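## Task

Thread the green divider onto the binder's rings through both of its punched holes, then shut the rings. The sheets already in the binder must still be on the rings. If a ring pierces a fresh hole in the divider, the task fails. The result must hold on its own; it does not count if the robot is still holding it in place.

## Robot and tools

ROBOT AND FRAME. There are two arms, left_arm and right_arm, facing each other across a table. The names are labels only and do not match image sides. All printed poses use one scene frame: the origin is the table centre, the table top is at z = +0.020 m, and +z points up. left_arm's base sits on the +y side. On each gripper the fingers point along its own +x axis and close along its own y axis. end_effector_position is a point between the finger pads, about 3 to 4 cm short of the fingertips. Printed hand positions can be slightly wrong, especially when the arm reaches far.

RESULT LINES. The state line gives, for each arm, end_effector_position (m), end_effector_quat_wxyz, and linear and angular velocity (m/s, rad/s). grip_measured is the measured finger gap on the same scale as the commanded opening. The last value on the Joint positions line is that gap in metres. 'Hand target' shows the pose the controller is currently driving toward. 'pose unreachable' means the clearance check altered or blocked a command for the named arm. HELD marks steps where some or all of a row was not sent. Joint torque numbers are total drive output, are noisy and offset, and are not what triggers faults. MOTOR HOT appears from 50 °C. At 95 °C an OVER-TEMPERATURE FAULT freezes that arm until it cools, and if it stays hot the arm loses power and goes limp. A TORQUE FAULT happens when contact load reaches a joint limit. That arm then halts for 10 s and drops the rest of the call. Load limits (N m): waist 18.2, shoulder 22.5, elbow 22.4, wrist pitch 5.92, wrist yaw 5.9, wrist roll 5.54. A carried object's weight adds to these loads. Joint ranges (rad): waist -3.054..3.054, shoulder 0..3.142, elbow 0..2.356, wrist pitch -1.571..1.571, wrist yaw -1.571..1.571, wrist roll -3.142..3.142.

ROW FORMAT (shared by execute_actions and move). A row is 14 numbers, each within [-1, 1]. It always includes both arms, even when only one moves. The order is left_arm dx, dy, dz, rx, ry, rz, opening, then right_arm dx, dy, dz, rx, ry, rz, opening. dx to rz are an offset, expressed in that gripper's own axes. They are measured from the gripper's pose in the most recent result that shows it. If no result in this scene shows it yet, or for the second or later call within one reply, they are measured from where the gripper is when the action begins. A value of 1.0 equals 0.6 m or 180 degrees. rx, ry, rz form a single rotation vector. Every row counts from that same reference, so rows do not add up. Zeros are not a pause: they pull the arm back to the reference pose. To keep an arm still, send the offset back to where you want it in the first call of a reply and zeros after that. The opening is absolute: +1 is fully open (0.088 m), and empty fingers close at about -0.80, with nothing further below that. A full close takes at least about 0.5 s. To hold something, command an opening clearly below grip_measured; the lower it is, the harder the squeeze. Readings can be off by about 1 mm per gripper. Pads push with about 34 N at most, but a fast close can press harder or spring open.

CONTROL LIMITS. On each control step the commanded pose is clipped to within 70 mm and 16 degrees of the measured pose. Damped IK then favours position over orientation. After an action ends, the arm only continues to its last clipped pose, so far targets need several calls. Compare the result with your goal and send the remainder. Joint friction may leave the gripper short or slightly tilted, and tiny moves may not happen at all, so check the pose and orientation after each move and correct tilt.

execute_actions: 'actions' is a list with at most one entry. An empty list only reports the state. {"rows": [...], "steps": n} plays up to 15 rows over n steps (1 to 15, default 15, each 1/30 s), repeating the last row if there are fewer rows than steps. {"steps": n} without rows is a wait of up to 300 steps, counted from the previous result. 'pictures' (boolean) turns camera images on or off; they are on by default. A rejected call sends nothing.

move: 'target' is one 14-number row laid out as above, with offsets measured from the same reference. 'speed' is the path top speed in m/s, from 0.002 to 0.5 (default 0.25); turning is capped at twice that in rad/s. Each gripper follows a straight line, and both arms finish together in 0.5 to 10 s. If a path would take longer, it is cut off at 10 s. The opening is sent at the start. Rotation takes the shorter direction. The path starts once the robot is still, or after 3 s. Paths ignore obstacles and the other arm. Grippers lag, drift, and can exceed the speed near full reach. Faster contact hits harder, and a target set deeper past contact presses harder. The 'move:' line reports the ending (done, off_target, moving, held, fault) plus any limits: paced means the sent pose was clipped; held means some steps were blocked, after which the arm may jump faster. If only one arm is named, the other finished normally. Distances to the targets are also listed.

wait: 'seconds' from 0 to 10. Nothing new is sent. Arms settle at their last clipped pose, and moving fingers finish moving. The scene also keeps running between calls while you compose a reply.

zoom_image: 'camera' is one of cam_head_left, cam_head_right, cam_high, cam_low, cam_left_wrist, cam_right_wrist (all 504x504). 'region' is [x0, y0, x1, y1] in pixels from the top-left corner, at most 504 by 504. show_instructions shows the scene's reference images. finished_scene takes 'scene', the number of the current scene, ends it for good, reports success and loads the next task. A reply with no tool call ends everything.

AVOID: arm-to-arm collisions or pressing (including mounts), knocking anything off the table (instant failure), tearing the divider with a ring, drops, slips, slams and hard shoves, long heavy holds that overheat motors, and torque faults. Loose objects may occasionally get nudged by outside pushes, so re-check positions before grasping.

Each tool is called after "Request:" by a JSON object that holds its "method" and its "body".

## Session

Request:
{"method": "execute_actions", "body": {"actions": []}}

Request:
{"method": "show_instructions", "body": {}}

Scene clock: 0.00 s of 4050.00 s.
left_arm: end_effector_position=(-0.0708, +0.2081, +0.4500) grip_measured=+0.823 end_effector_quat_wxyz=(+0.781, -0.021, -0.022, -0.624) end_effector_velocity=(+0.002, +0.001, -0.003) end_effector_angular_velocity=(+0.015, +0.012, +0.019) | right_arm: end_effector_position=(-0.0472, -0.4963, +0.2042) grip_measured=+0.836 end_effector_quat_wxyz=(+0.346, +0.574, +0.390, -0.631) end_effector_velocity=(+0.002, -0.000, -0.000) end_effector_angular_velocity=(-0.006, -0.006, +0.015)
Joint positions: left_arm=[-0.     0.849  0.659  0.25  -0.003 -0.005  0.079] | right_arm=[ 1.     1.031  0.921 -1.358 -0.009 -1.302  0.08 ]
Joint velocities: left_arm=[-0.002 -0.002  0.002 -0.022 -0.022 -0.007 -0.   ] | right_arm=[-0.007 -0.002 -0.002 -0.007 -0.007 -0.022 -0.   ]
Joint torques (N m, as the arm reports them, + toward a larger angle): no reading
Heat: left arm: hottest shoulder 32 °C (+0.0 °C/min); right arm: hottest wrist pitch 31 °C (+0.0 °C/min).
Hand target (left_arm): -0.071, +0.208, +0.450; +0.781, -0.021, -0.022, -0.624
Hand target (right_arm): -0.047, -0.496, +0.204; +0.346, +0.574, +0.390, -0.631

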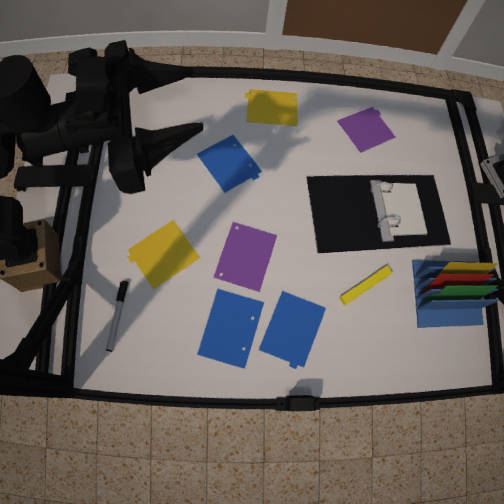

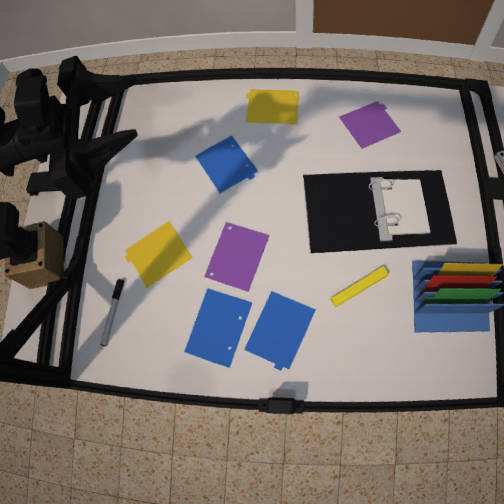

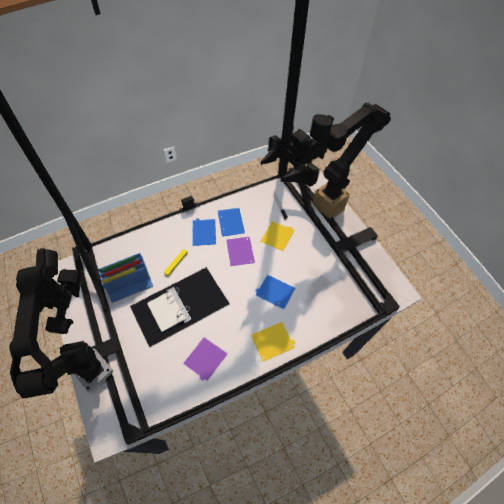

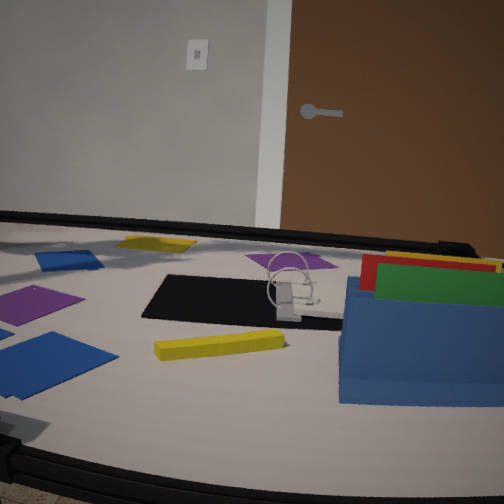

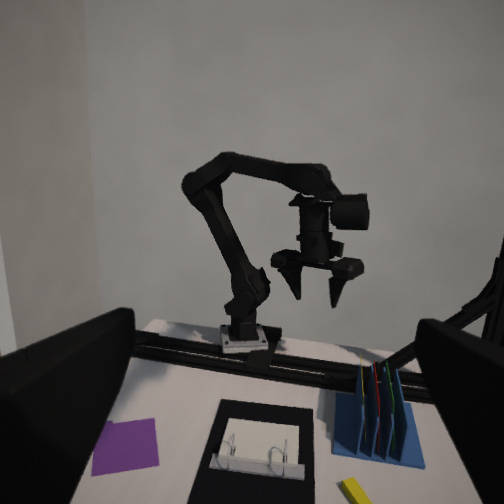

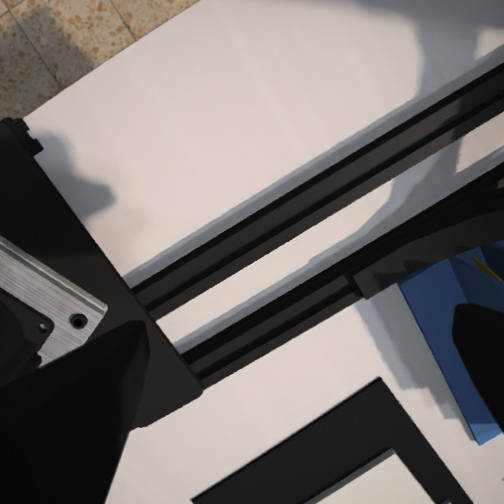

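Reference images for this scene: binder manual.

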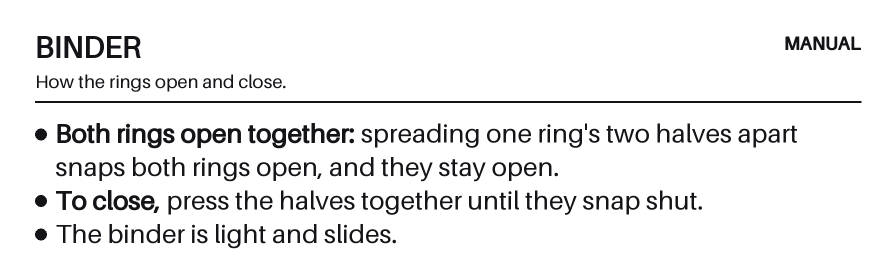

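Request:
{"method": "move", "body": {"target": [0.24,0.028,-0.51,0,0.045,-0.033,1,0.105,-0.059,-0.494,0.301,-0.204,-0.1,-0.85], "speed": 0.25}}

Scene clock: 11.30 s of 4050.00 s.
left_arm: end_effector_position=(-0.0204, +0.0552, +0.1506) grip_measured=+0.986 end_effector_quat_wxyz=(+0.748, +0.025, +0.035, -0.663) end_effector_velocity=(-0.002, -0.001, -0.002) end_effector_angular_velocity=(+0.004, +0.025, -0.008) | right_arm: end_effector_position=(+0.0461, -0.2187, +0.1377) grip_measured=-0.797 end_effector_quat_wxyz=(-0.055, -0.375, -0.025, +0.925) end_effector_velocity=(-0.000, -0.001, +0.001) end_effector_angular_velocity=(-0.011, +0.007, -0.009)
Joint positions: left_arm=[0.095 2.343 0.757 1.498 0.194 0.008 0.087] | right_arm=[-0.51   1.923  1.266 -1.175 -0.766 -1.944  0.   ]
Joint velocities: left_arm=[-0.002  0.002  0.002 -0.007  0.007 -0.022  0.   ] | right_arm=[-0.002 -0.002 -0.002 -0.007 -0.007  0.007  0.   ]
Joint torques (N m, as the arm reports them, + toward a larger angle): left_arm=[ 0.34 -8.06  3.56  1.52  0.22  0.16] | right_arm=[-0.12 -6.49  5.49 -0.23 -0.51  0.09]
Heat: left arm: hottest shoulder 32 °C (+0.0 °C/min); right arm: hottest wrist pitch 31 °C (+0.0 °C/min).
Hand target (left_arm): -0.019, +0.054, +0.150; +0.747, +0.025, +0.032, -0.663
Hand target (right_arm): +0.047, -0.217, +0.136; -0.055, -0.374, -0.021, +0.926
Off the commanded pose (left_arm): 0.003 m, 0 deg.
Off the commanded pose (right_arm): 0.006 m, 1 deg.
After step 90, 5.40 s passed at rest.
move: done

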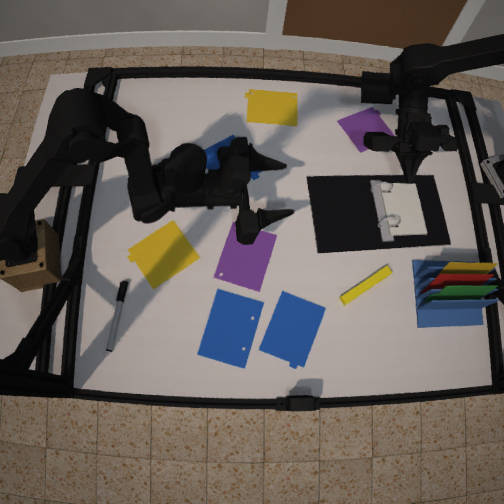

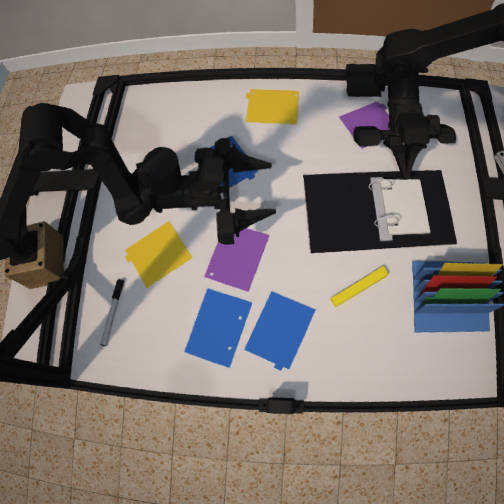

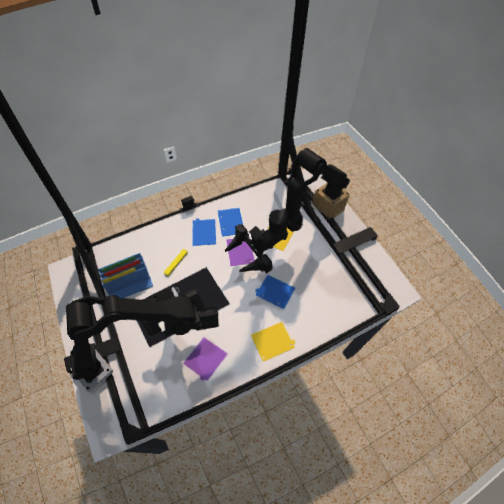

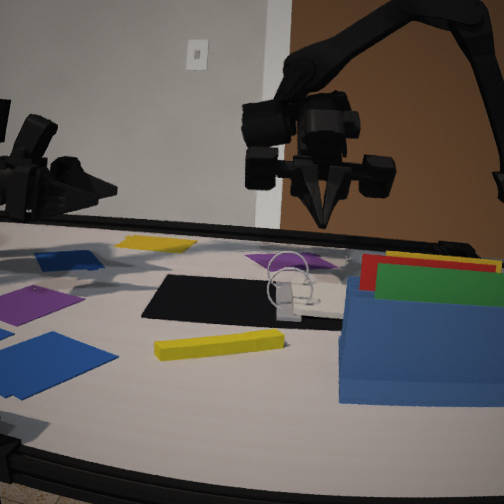

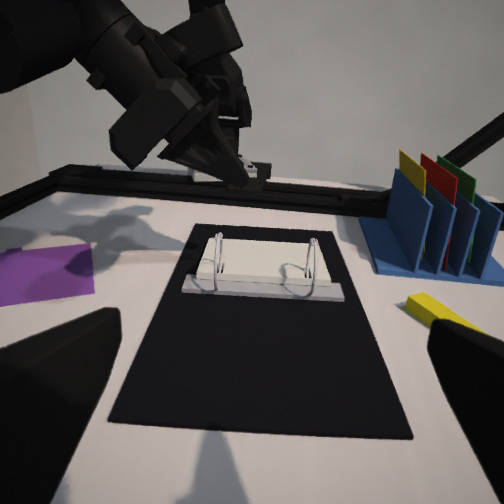

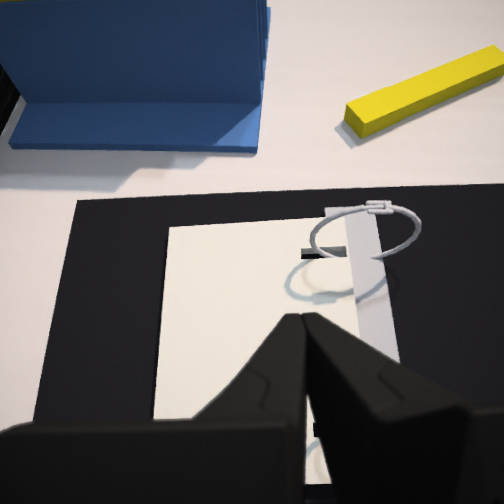

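Request:
{"method": "move", "body": {"target": [0,0,0,0,0,0,1,0.11,-0.057,-0.01,0,0,0,-0.85], "speed": 0.1}}

Request:
{"method": "zoom_image", "body": {"camera": "cam_left_wrist", "region": [160, 170, 370, 310]}}

Scene clock: 19.73 s of 4050.00 s.
left_arm: end_effector_position=(-0.0205, +0.0553, +0.1503) grip_measured=+0.986 end_effector_quat_wxyz=(+0.747, +0.025, +0.035, -0.663) end_effector_velocity=(+0.002, +0.002, +0.001) end_effector_angular_velocity=(-0.003, +0.005, +0.020) | right_arm: end_effector_position=(+0.0005, -0.1888, +0.0908) grip_measured=-0.797 end_effector_quat_wxyz=(-0.054, -0.377, -0.030, +0.924) end_effector_velocity=(+0.002, -0.002, -0.000) end_effector_angular_velocity=(+0.008, -0.006, +0.014)
Joint positions: left_arm=[0.095 2.344 0.757 1.499 0.194 0.008 0.087] | right_arm=[-0.367  2.055  1.262 -0.891 -0.789 -1.749  0.   ]
Joint velocities: left_arm=[-0.002 -0.002 -0.007  0.007 -0.022 -0.007 -0.   ] | right_arm=[-0.002 -0.002 -0.002 -0.007  0.007 -0.022  0.   ]
Joint torques (N m, as the arm reports them, + toward a larger angle): left_arm=[-0.03 -9.18  2.64  1.29  0.06  0.05] | right_arm=[ 0.16 -7.32  4.33  0.19 -0.54  0.12]
Heat: left arm: hottest shoulder 33 °C (+3.0 °C/min); right arm: hottest shoulder 31 °C (+0.0 °C/min).
Hand target (left_arm): -0.021, +0.055, +0.150; +0.747, +0.025, +0.035, -0.663
Hand target (right_arm): -0.000, -0.190, +0.087; -0.056, -0.376, -0.024, +0.925
Off the commanded pose (left_arm): 0.000 m, 0 deg.
Off the commanded pose (right_arm): 0.004 m, 1 deg.
After step 90, 4.33 s passed at rest.
move: done

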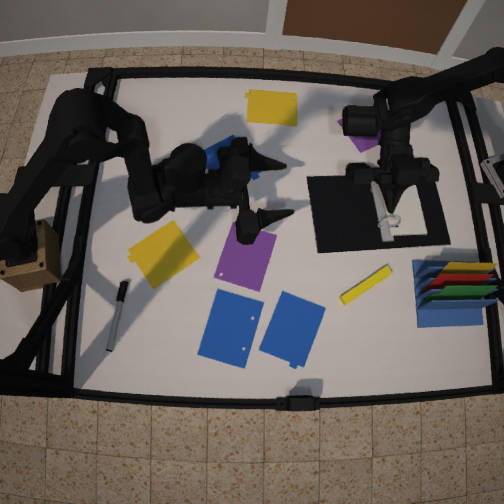

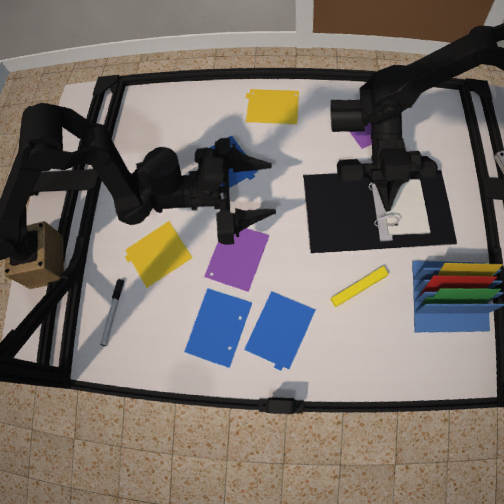

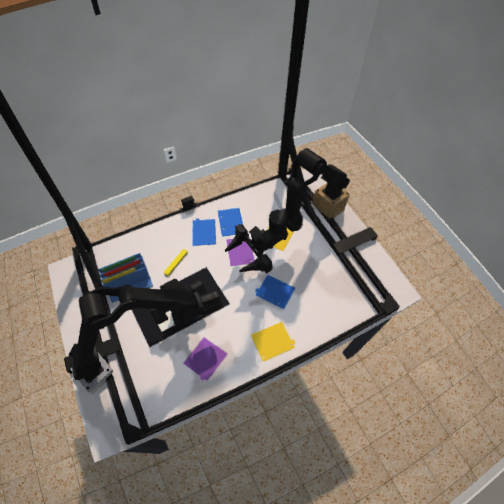

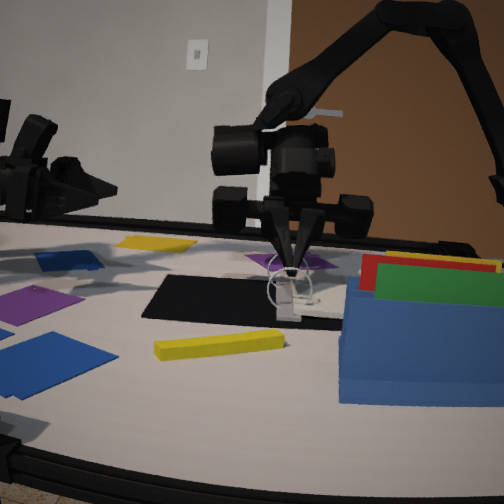

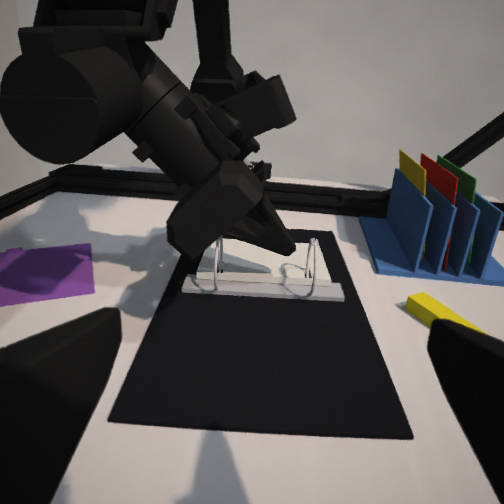

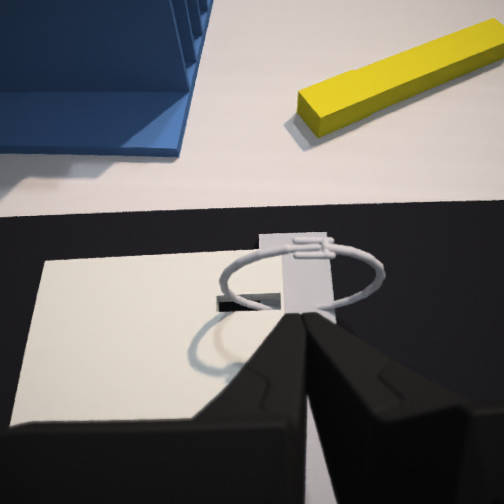

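Region (160, 170, 370, 310) of cam_left_wrist's 504x504 image, scaled by 2.400, with more detail than that image has.

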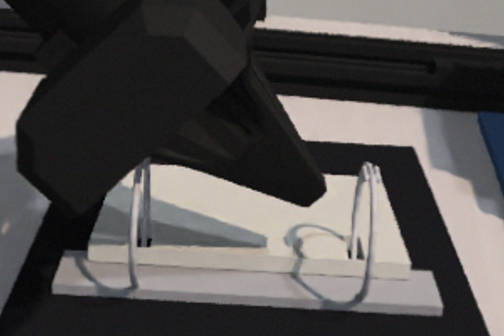

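Forward 25 mm, down 14 mm.

Request:
{"method": "move", "body": {"target": [0,0,0,0,0,0,1,0.05,-0.002,0.011,0,0,0,-0.85], "speed": 0.05}}

Request:
{"method": "zoom_image", "body": {"camera": "cam_left_wrist", "region": [160, 170, 370, 310]}}

Scene clock: 23.30 s of 4050.00 s.
left_arm: end_effector_position=(-0.0205, +0.0553, +0.1503) grip_measured=+0.986 end_effector_quat_wxyz=(+0.747, +0.026, +0.035, -0.663) end_effector_velocity=(-0.001, +0.002, -0.002) end_effector_angular_velocity=(+0.011, +0.012, -0.004) | right_arm: end_effector_position=(-0.0238, -0.1870, +0.0793) grip_measured=-0.797 end_effector_quat_wxyz=(-0.050, -0.379, -0.038, +0.923) end_effector_velocity=(+0.002, -0.000, -0.002) end_effector_angular_velocity=(+0.008, -0.007, +0.003)
Joint positions: left_arm=[0.095 2.344 0.757 1.498 0.194 0.008 0.087] | right_arm=[-0.297  2.059  1.218 -0.753 -0.791 -1.647  0.   ]
Joint velocities: left_arm=[ 0.002 -0.002 -0.007 -0.007  0.007 -0.007  0.   ] | right_arm=[-0.002 -0.002 -0.007  0.007  0.007 -0.007  0.   ]
Joint torques (N m, as the arm reports them, + toward a larger angle): left_arm=[-0.01 -9.13  2.62  1.3   0.06  0.05] | right_arm=[ 0.57 -7.28  3.72  0.35 -0.57  0.08]
Heat: left arm: hottest shoulder 34 °C (+5.2 °C/min); right arm: hottest shoulder 32 °C (+2.6 °C/min).
Hand target (left_arm): -0.020, +0.055, +0.150; +0.747, +0.026, +0.035, -0.663
Hand target (right_arm): -0.025, -0.191, +0.074; -0.054, -0.378, -0.029, +0.924
Off the commanded pose (left_arm): 0.000 m, 0 deg.
Off the commanded pose (right_arm): 0.006 m, 1 deg.
move: done

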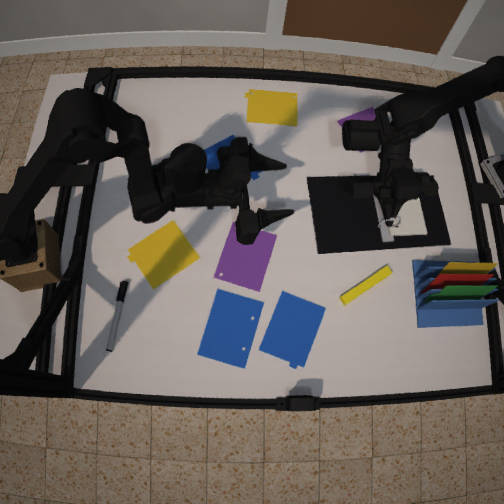

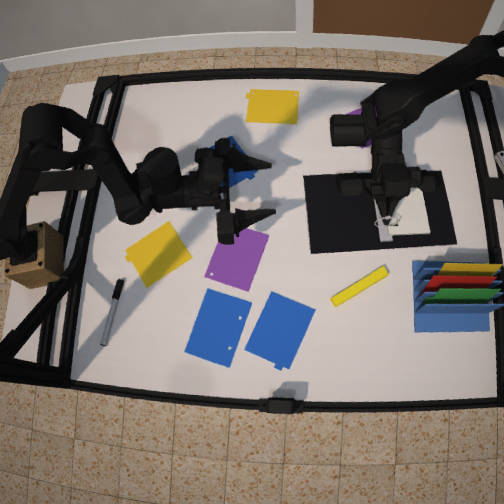

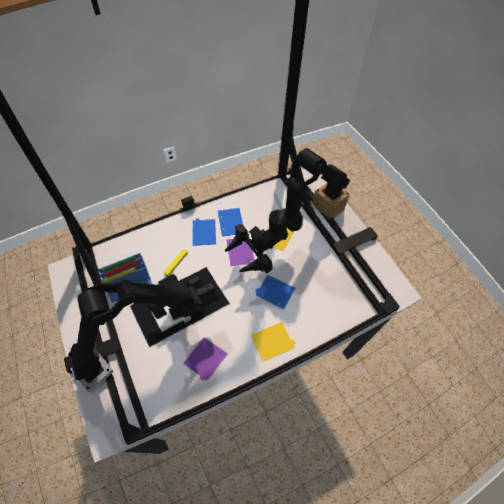

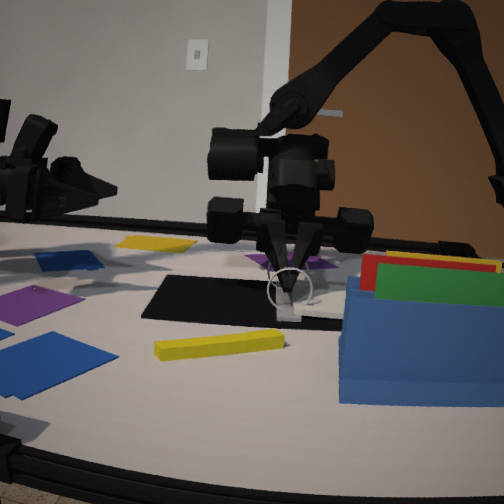

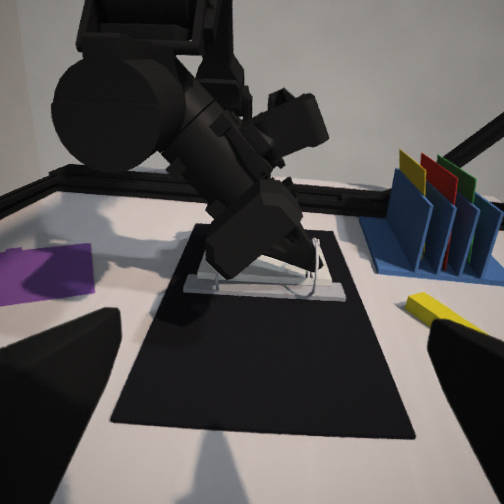

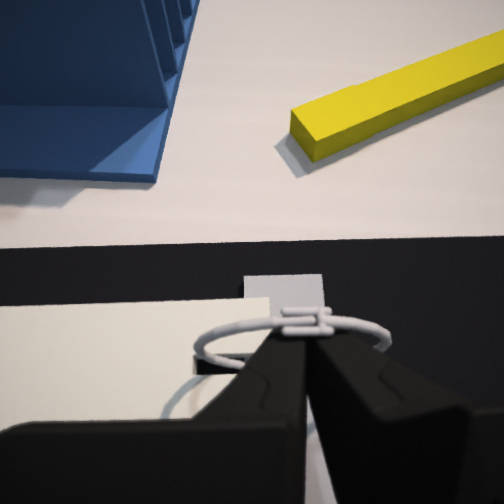

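Region (160, 170, 370, 310) of cam_left_wrist's 504x504 image, scaled by 2.400, with more detail than that image has.

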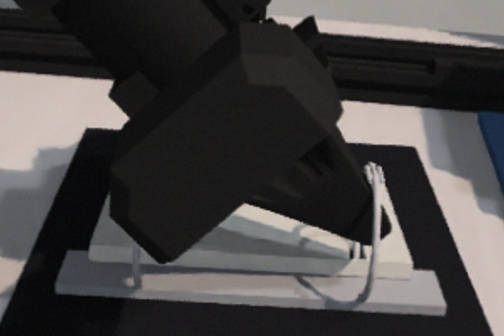

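Request:
{"method": "move", "body": {"target": [0,0,0,0,0,0,1,0.01,0.011,-0.011,0,0,0,-0.7], "speed": 0.03}}

Request:
{"method": "move", "body": {"target": [0,0,0,0,0,0,1,0,0,0,0,0,0,-0.05]}}

Scene clock: 29.10 s of 4050.00 s.
left_arm: end_effector_position=(-0.0205, +0.0553, +0.1503) grip_measured=+0.986 end_effector_quat_wxyz=(+0.747, +0.026, +0.035, -0.663) end_effector_velocity=(-0.000, +0.000, -0.001) end_effector_angular_velocity=(+0.006, +0.009, +0.005) | right_arm: end_effector_position=(-0.0234, -0.1911, +0.0720) grip_measured=-0.700 end_effector_quat_wxyz=(-0.049, -0.379, -0.040, +0.923) end_effector_velocity=(-0.002, +0.001, +0.003) end_effector_angular_velocity=(+0.011, +0.023, +0.002)
Joint positions: left_arm=[0.095 2.344 0.757 1.498 0.194 0.008 0.087] | right_arm=[-0.297  2.059  1.184 -0.713 -0.789 -1.648  0.005]
Joint velocities: left_arm=[-0.002 -0.002 -0.002 -0.007 -0.007 -0.007  0.   ] | right_arm=[-0.002 -0.002 -0.002  0.007 -0.022 -0.007 -0.   ]
Joint torques (N m, as the arm reports them, + toward a larger angle): left_arm=[-0.01 -9.13  2.63  1.3   0.07  0.05] | right_arm=[-0.21 -8.37  3.42  0.4  -0.53 -0.03]
Heat: left arm: hottest shoulder 34 °C (+4.1 °C/min); right arm: hottest shoulder 33 °C (+4.1 °C/min).
Hand target (left_arm): -0.020, +0.055, +0.150; +0.747, +0.026, +0.035, -0.663
Hand target (right_arm): -0.023, -0.193, +0.070; -0.050, -0.379, -0.038, +0.923
Off the commanded pose (left_arm): 0.000 m, 0 deg.
Off the commanded pose (right_arm): 0.003 m, 0 deg.
After step 90, 2.10 s passed at rest.
move: done

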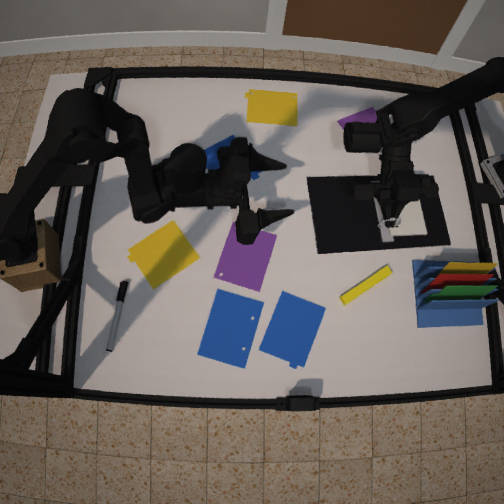

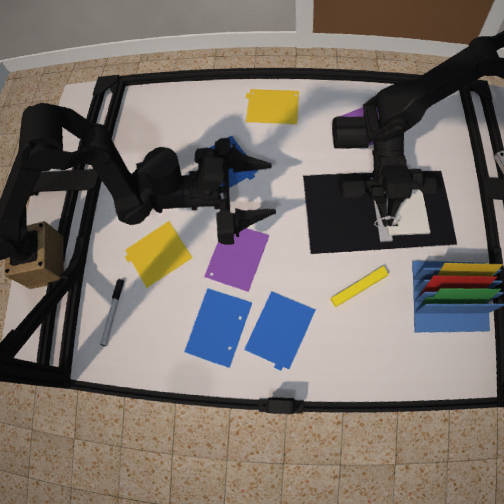

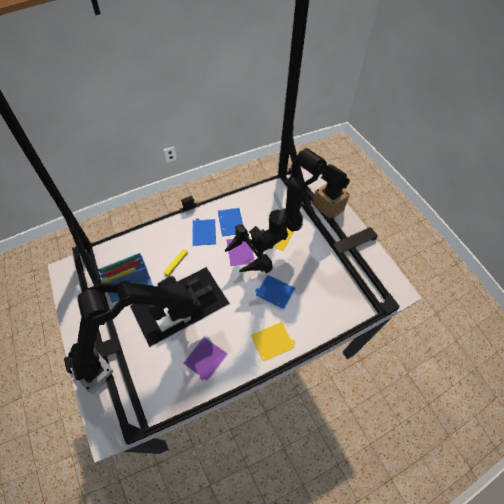

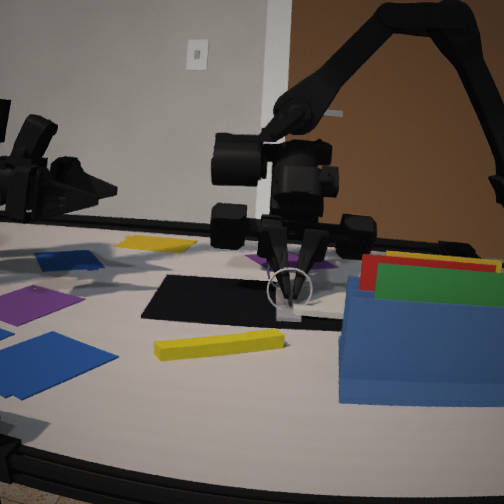

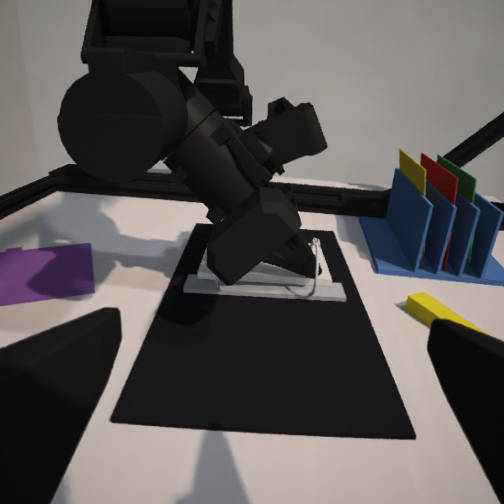

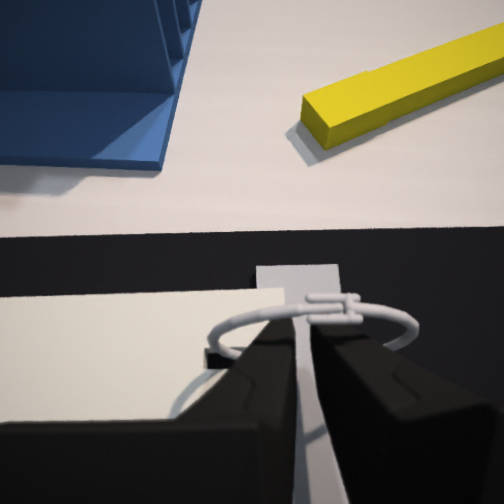

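Scene clock: 29.67 s of 4050.00 s.
left_arm: end_effector_position=(-0.0205, +0.0553, +0.1503) grip_measured=+0.986 end_effector_quat_wxyz=(+0.747, +0.026, +0.035, -0.663) end_effector_velocity=(+0.002, +0.002, -0.002) end_effector_angular_velocity=(+0.009, +0.025, +0.012) | right_arm: end_effector_position=(-0.0224, -0.1906, +0.0715) grip_measured=-0.055 end_effector_quat_wxyz=(-0.048, -0.382, -0.040, +0.922) end_effector_velocity=(-0.000, +0.000, -0.000) end_effector_angular_velocity=(+0.013, -0.006, +0.008)
Joint positions: left_arm=[0.095 2.344 0.757 1.498 0.194 0.008 0.087] | right_arm=[-0.298  2.059  1.184 -0.712 -0.785 -1.646  0.036]
Joint velocities: left_arm=[ 0.002 -0.002 -0.007 -0.007 -0.007 -0.022 -0.   ] | right_arm=[ 0.002 -0.002 -0.002  0.007  0.007 -0.007  0.   ]
Joint torques (N m, as the arm reports them, + toward a larger angle): left_arm=[-0.03 -9.1   2.66  1.3   0.06  0.05] | right_arm=[ 0.18 -8.53  4.35  0.18 -0.64  0.01]
Heat: left arm: hottest shoulder 35 °C (+6.1 °C/min); right arm: hottest shoulder 33 °C (+4.0 °C/min).
Hand target (left_arm): -0.020, +0.055, +0.150; +0.747, +0.026, +0.035, -0.663
Hand target (right_arm): -0.023, -0.191, +0.072; -0.049, -0.379, -0.040, +0.923
Off the commanded pose (left_arm): 0.000 m, 0 deg.
Off the commanded pose (right_arm): 0.001 m, 0 deg.
move: done

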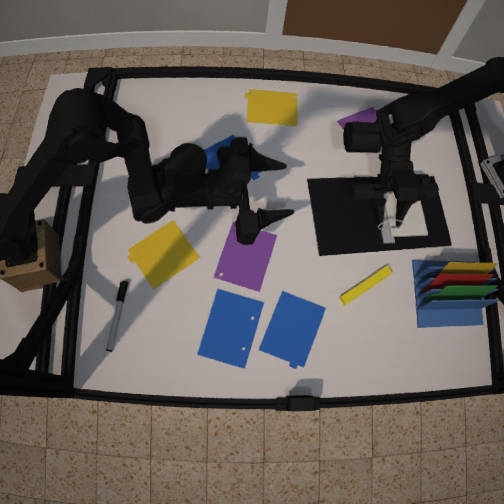

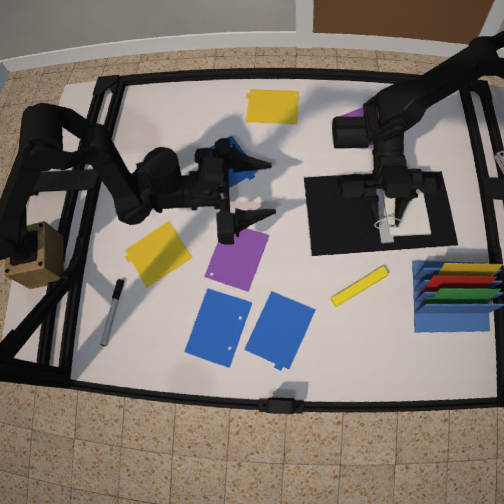

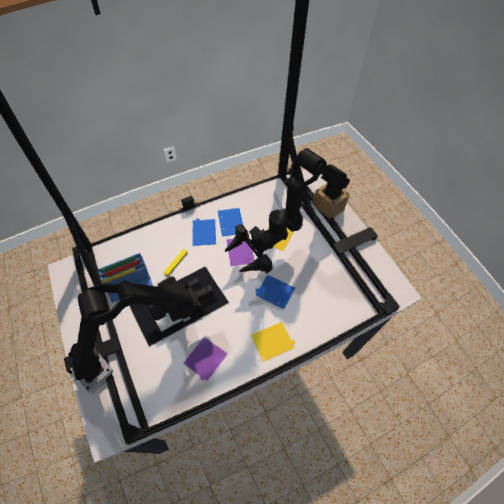

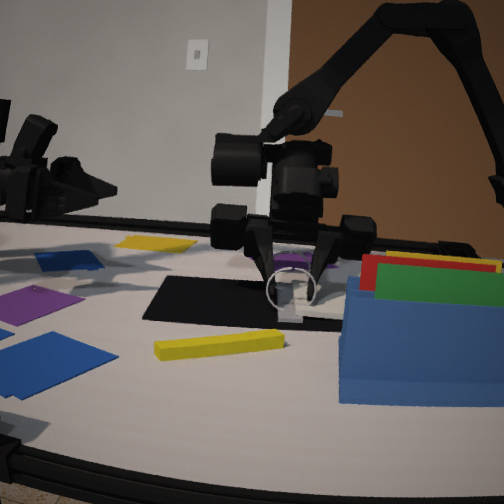

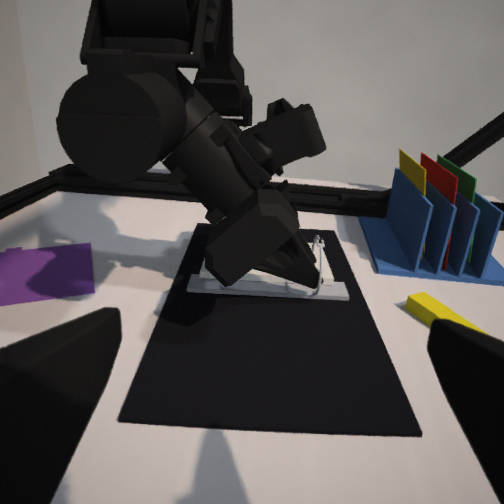

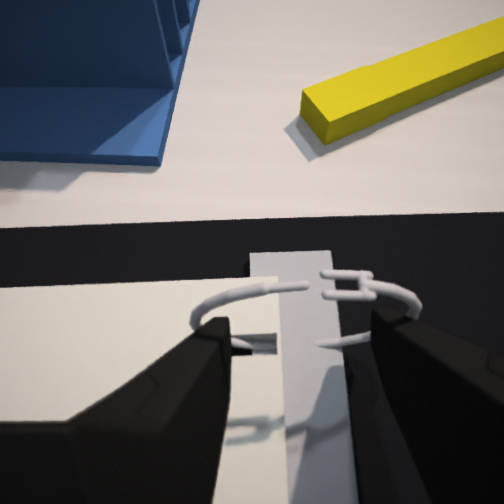

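Request:
{"method": "move", "body": {"target": [0,0,0,0,0,0,1,0,0,0,0,0,0,0.1]}}

Scene clock: 33.30 s of 4050.00 s.
left_arm: end_effector_position=(-0.0205, +0.0553, +0.1501) grip_measured=+0.986 end_effector_quat_wxyz=(+0.747, +0.026, +0.036, -0.663) end_effector_velocity=(-0.001, +0.002, -0.005) end_effector_angular_velocity=(+0.016, +0.012, +0.005) | right_arm: end_effector_position=(-0.0222, -0.1909, +0.0712) grip_measured=+0.100 end_effector_quat_wxyz=(-0.048, -0.382, -0.039, +0.922) end_effector_velocity=(+0.000, -0.002, -0.000) end_effector_angular_velocity=(+0.003, +0.008, +0.013)
Joint positions: left_arm=[0.095 2.344 0.757 1.498 0.194 0.008 0.087] | right_arm=[-0.298  2.06   1.184 -0.713 -0.783 -1.646  0.044]
Joint velocities: left_arm=[-0.002  0.002 -0.007 -0.007 -0.007 -0.007 -0.   ] | right_arm=[-0.002  0.002 -0.002 -0.007 -0.007 -0.022 -0.   ]
Joint torques (N m, as the arm reports them, + toward a larger angle): left_arm=[-0.01 -9.14  2.64  1.3   0.05  0.05] | right_arm=[ 0.01 -8.53  4.37  0.31 -0.52  0.02]
Heat: left arm: hottest shoulder 35 °C (+5.4 °C/min); right arm: hottest shoulder 34 °C (+5.4 °C/min).
Hand target (left_arm): -0.020, +0.055, +0.150; +0.747, +0.026, +0.035, -0.663
Hand target (right_arm): -0.022, -0.191, +0.071; -0.048, -0.382, -0.040, +0.922
Off the commanded pose (left_arm): 0.000 m, 0 deg.
Off the commanded pose (right_arm): 0.000 m, 0 deg.
move: done

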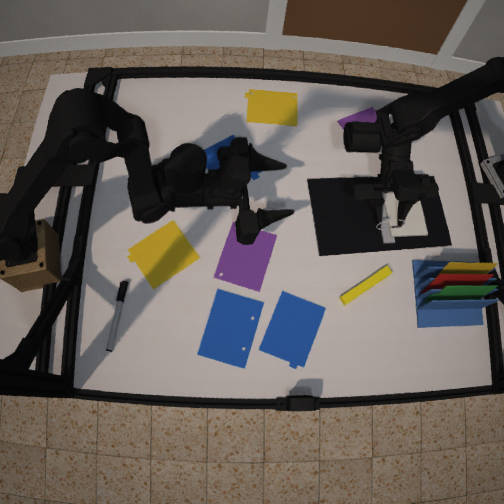

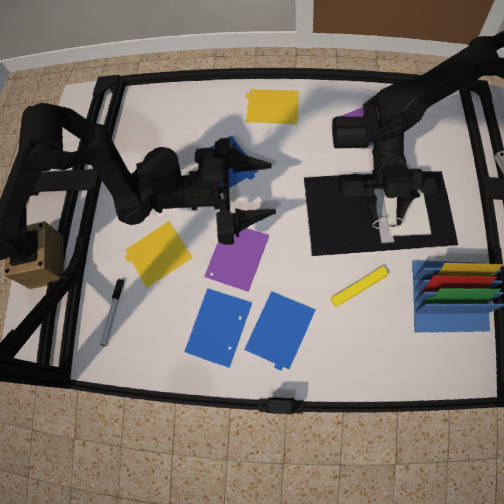

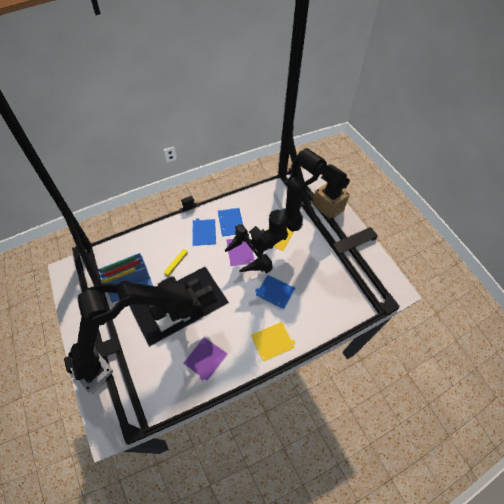

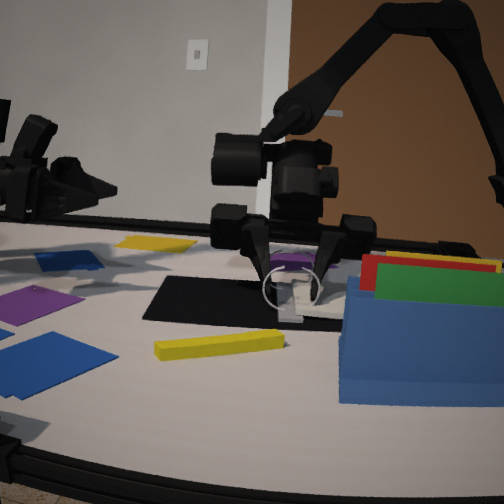

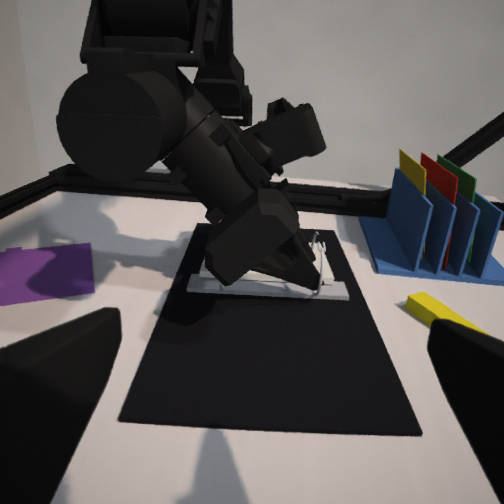

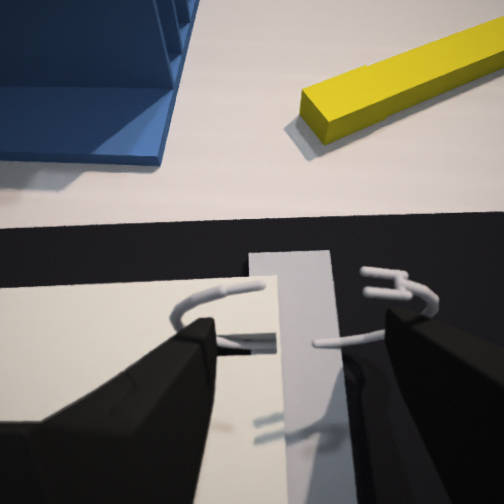

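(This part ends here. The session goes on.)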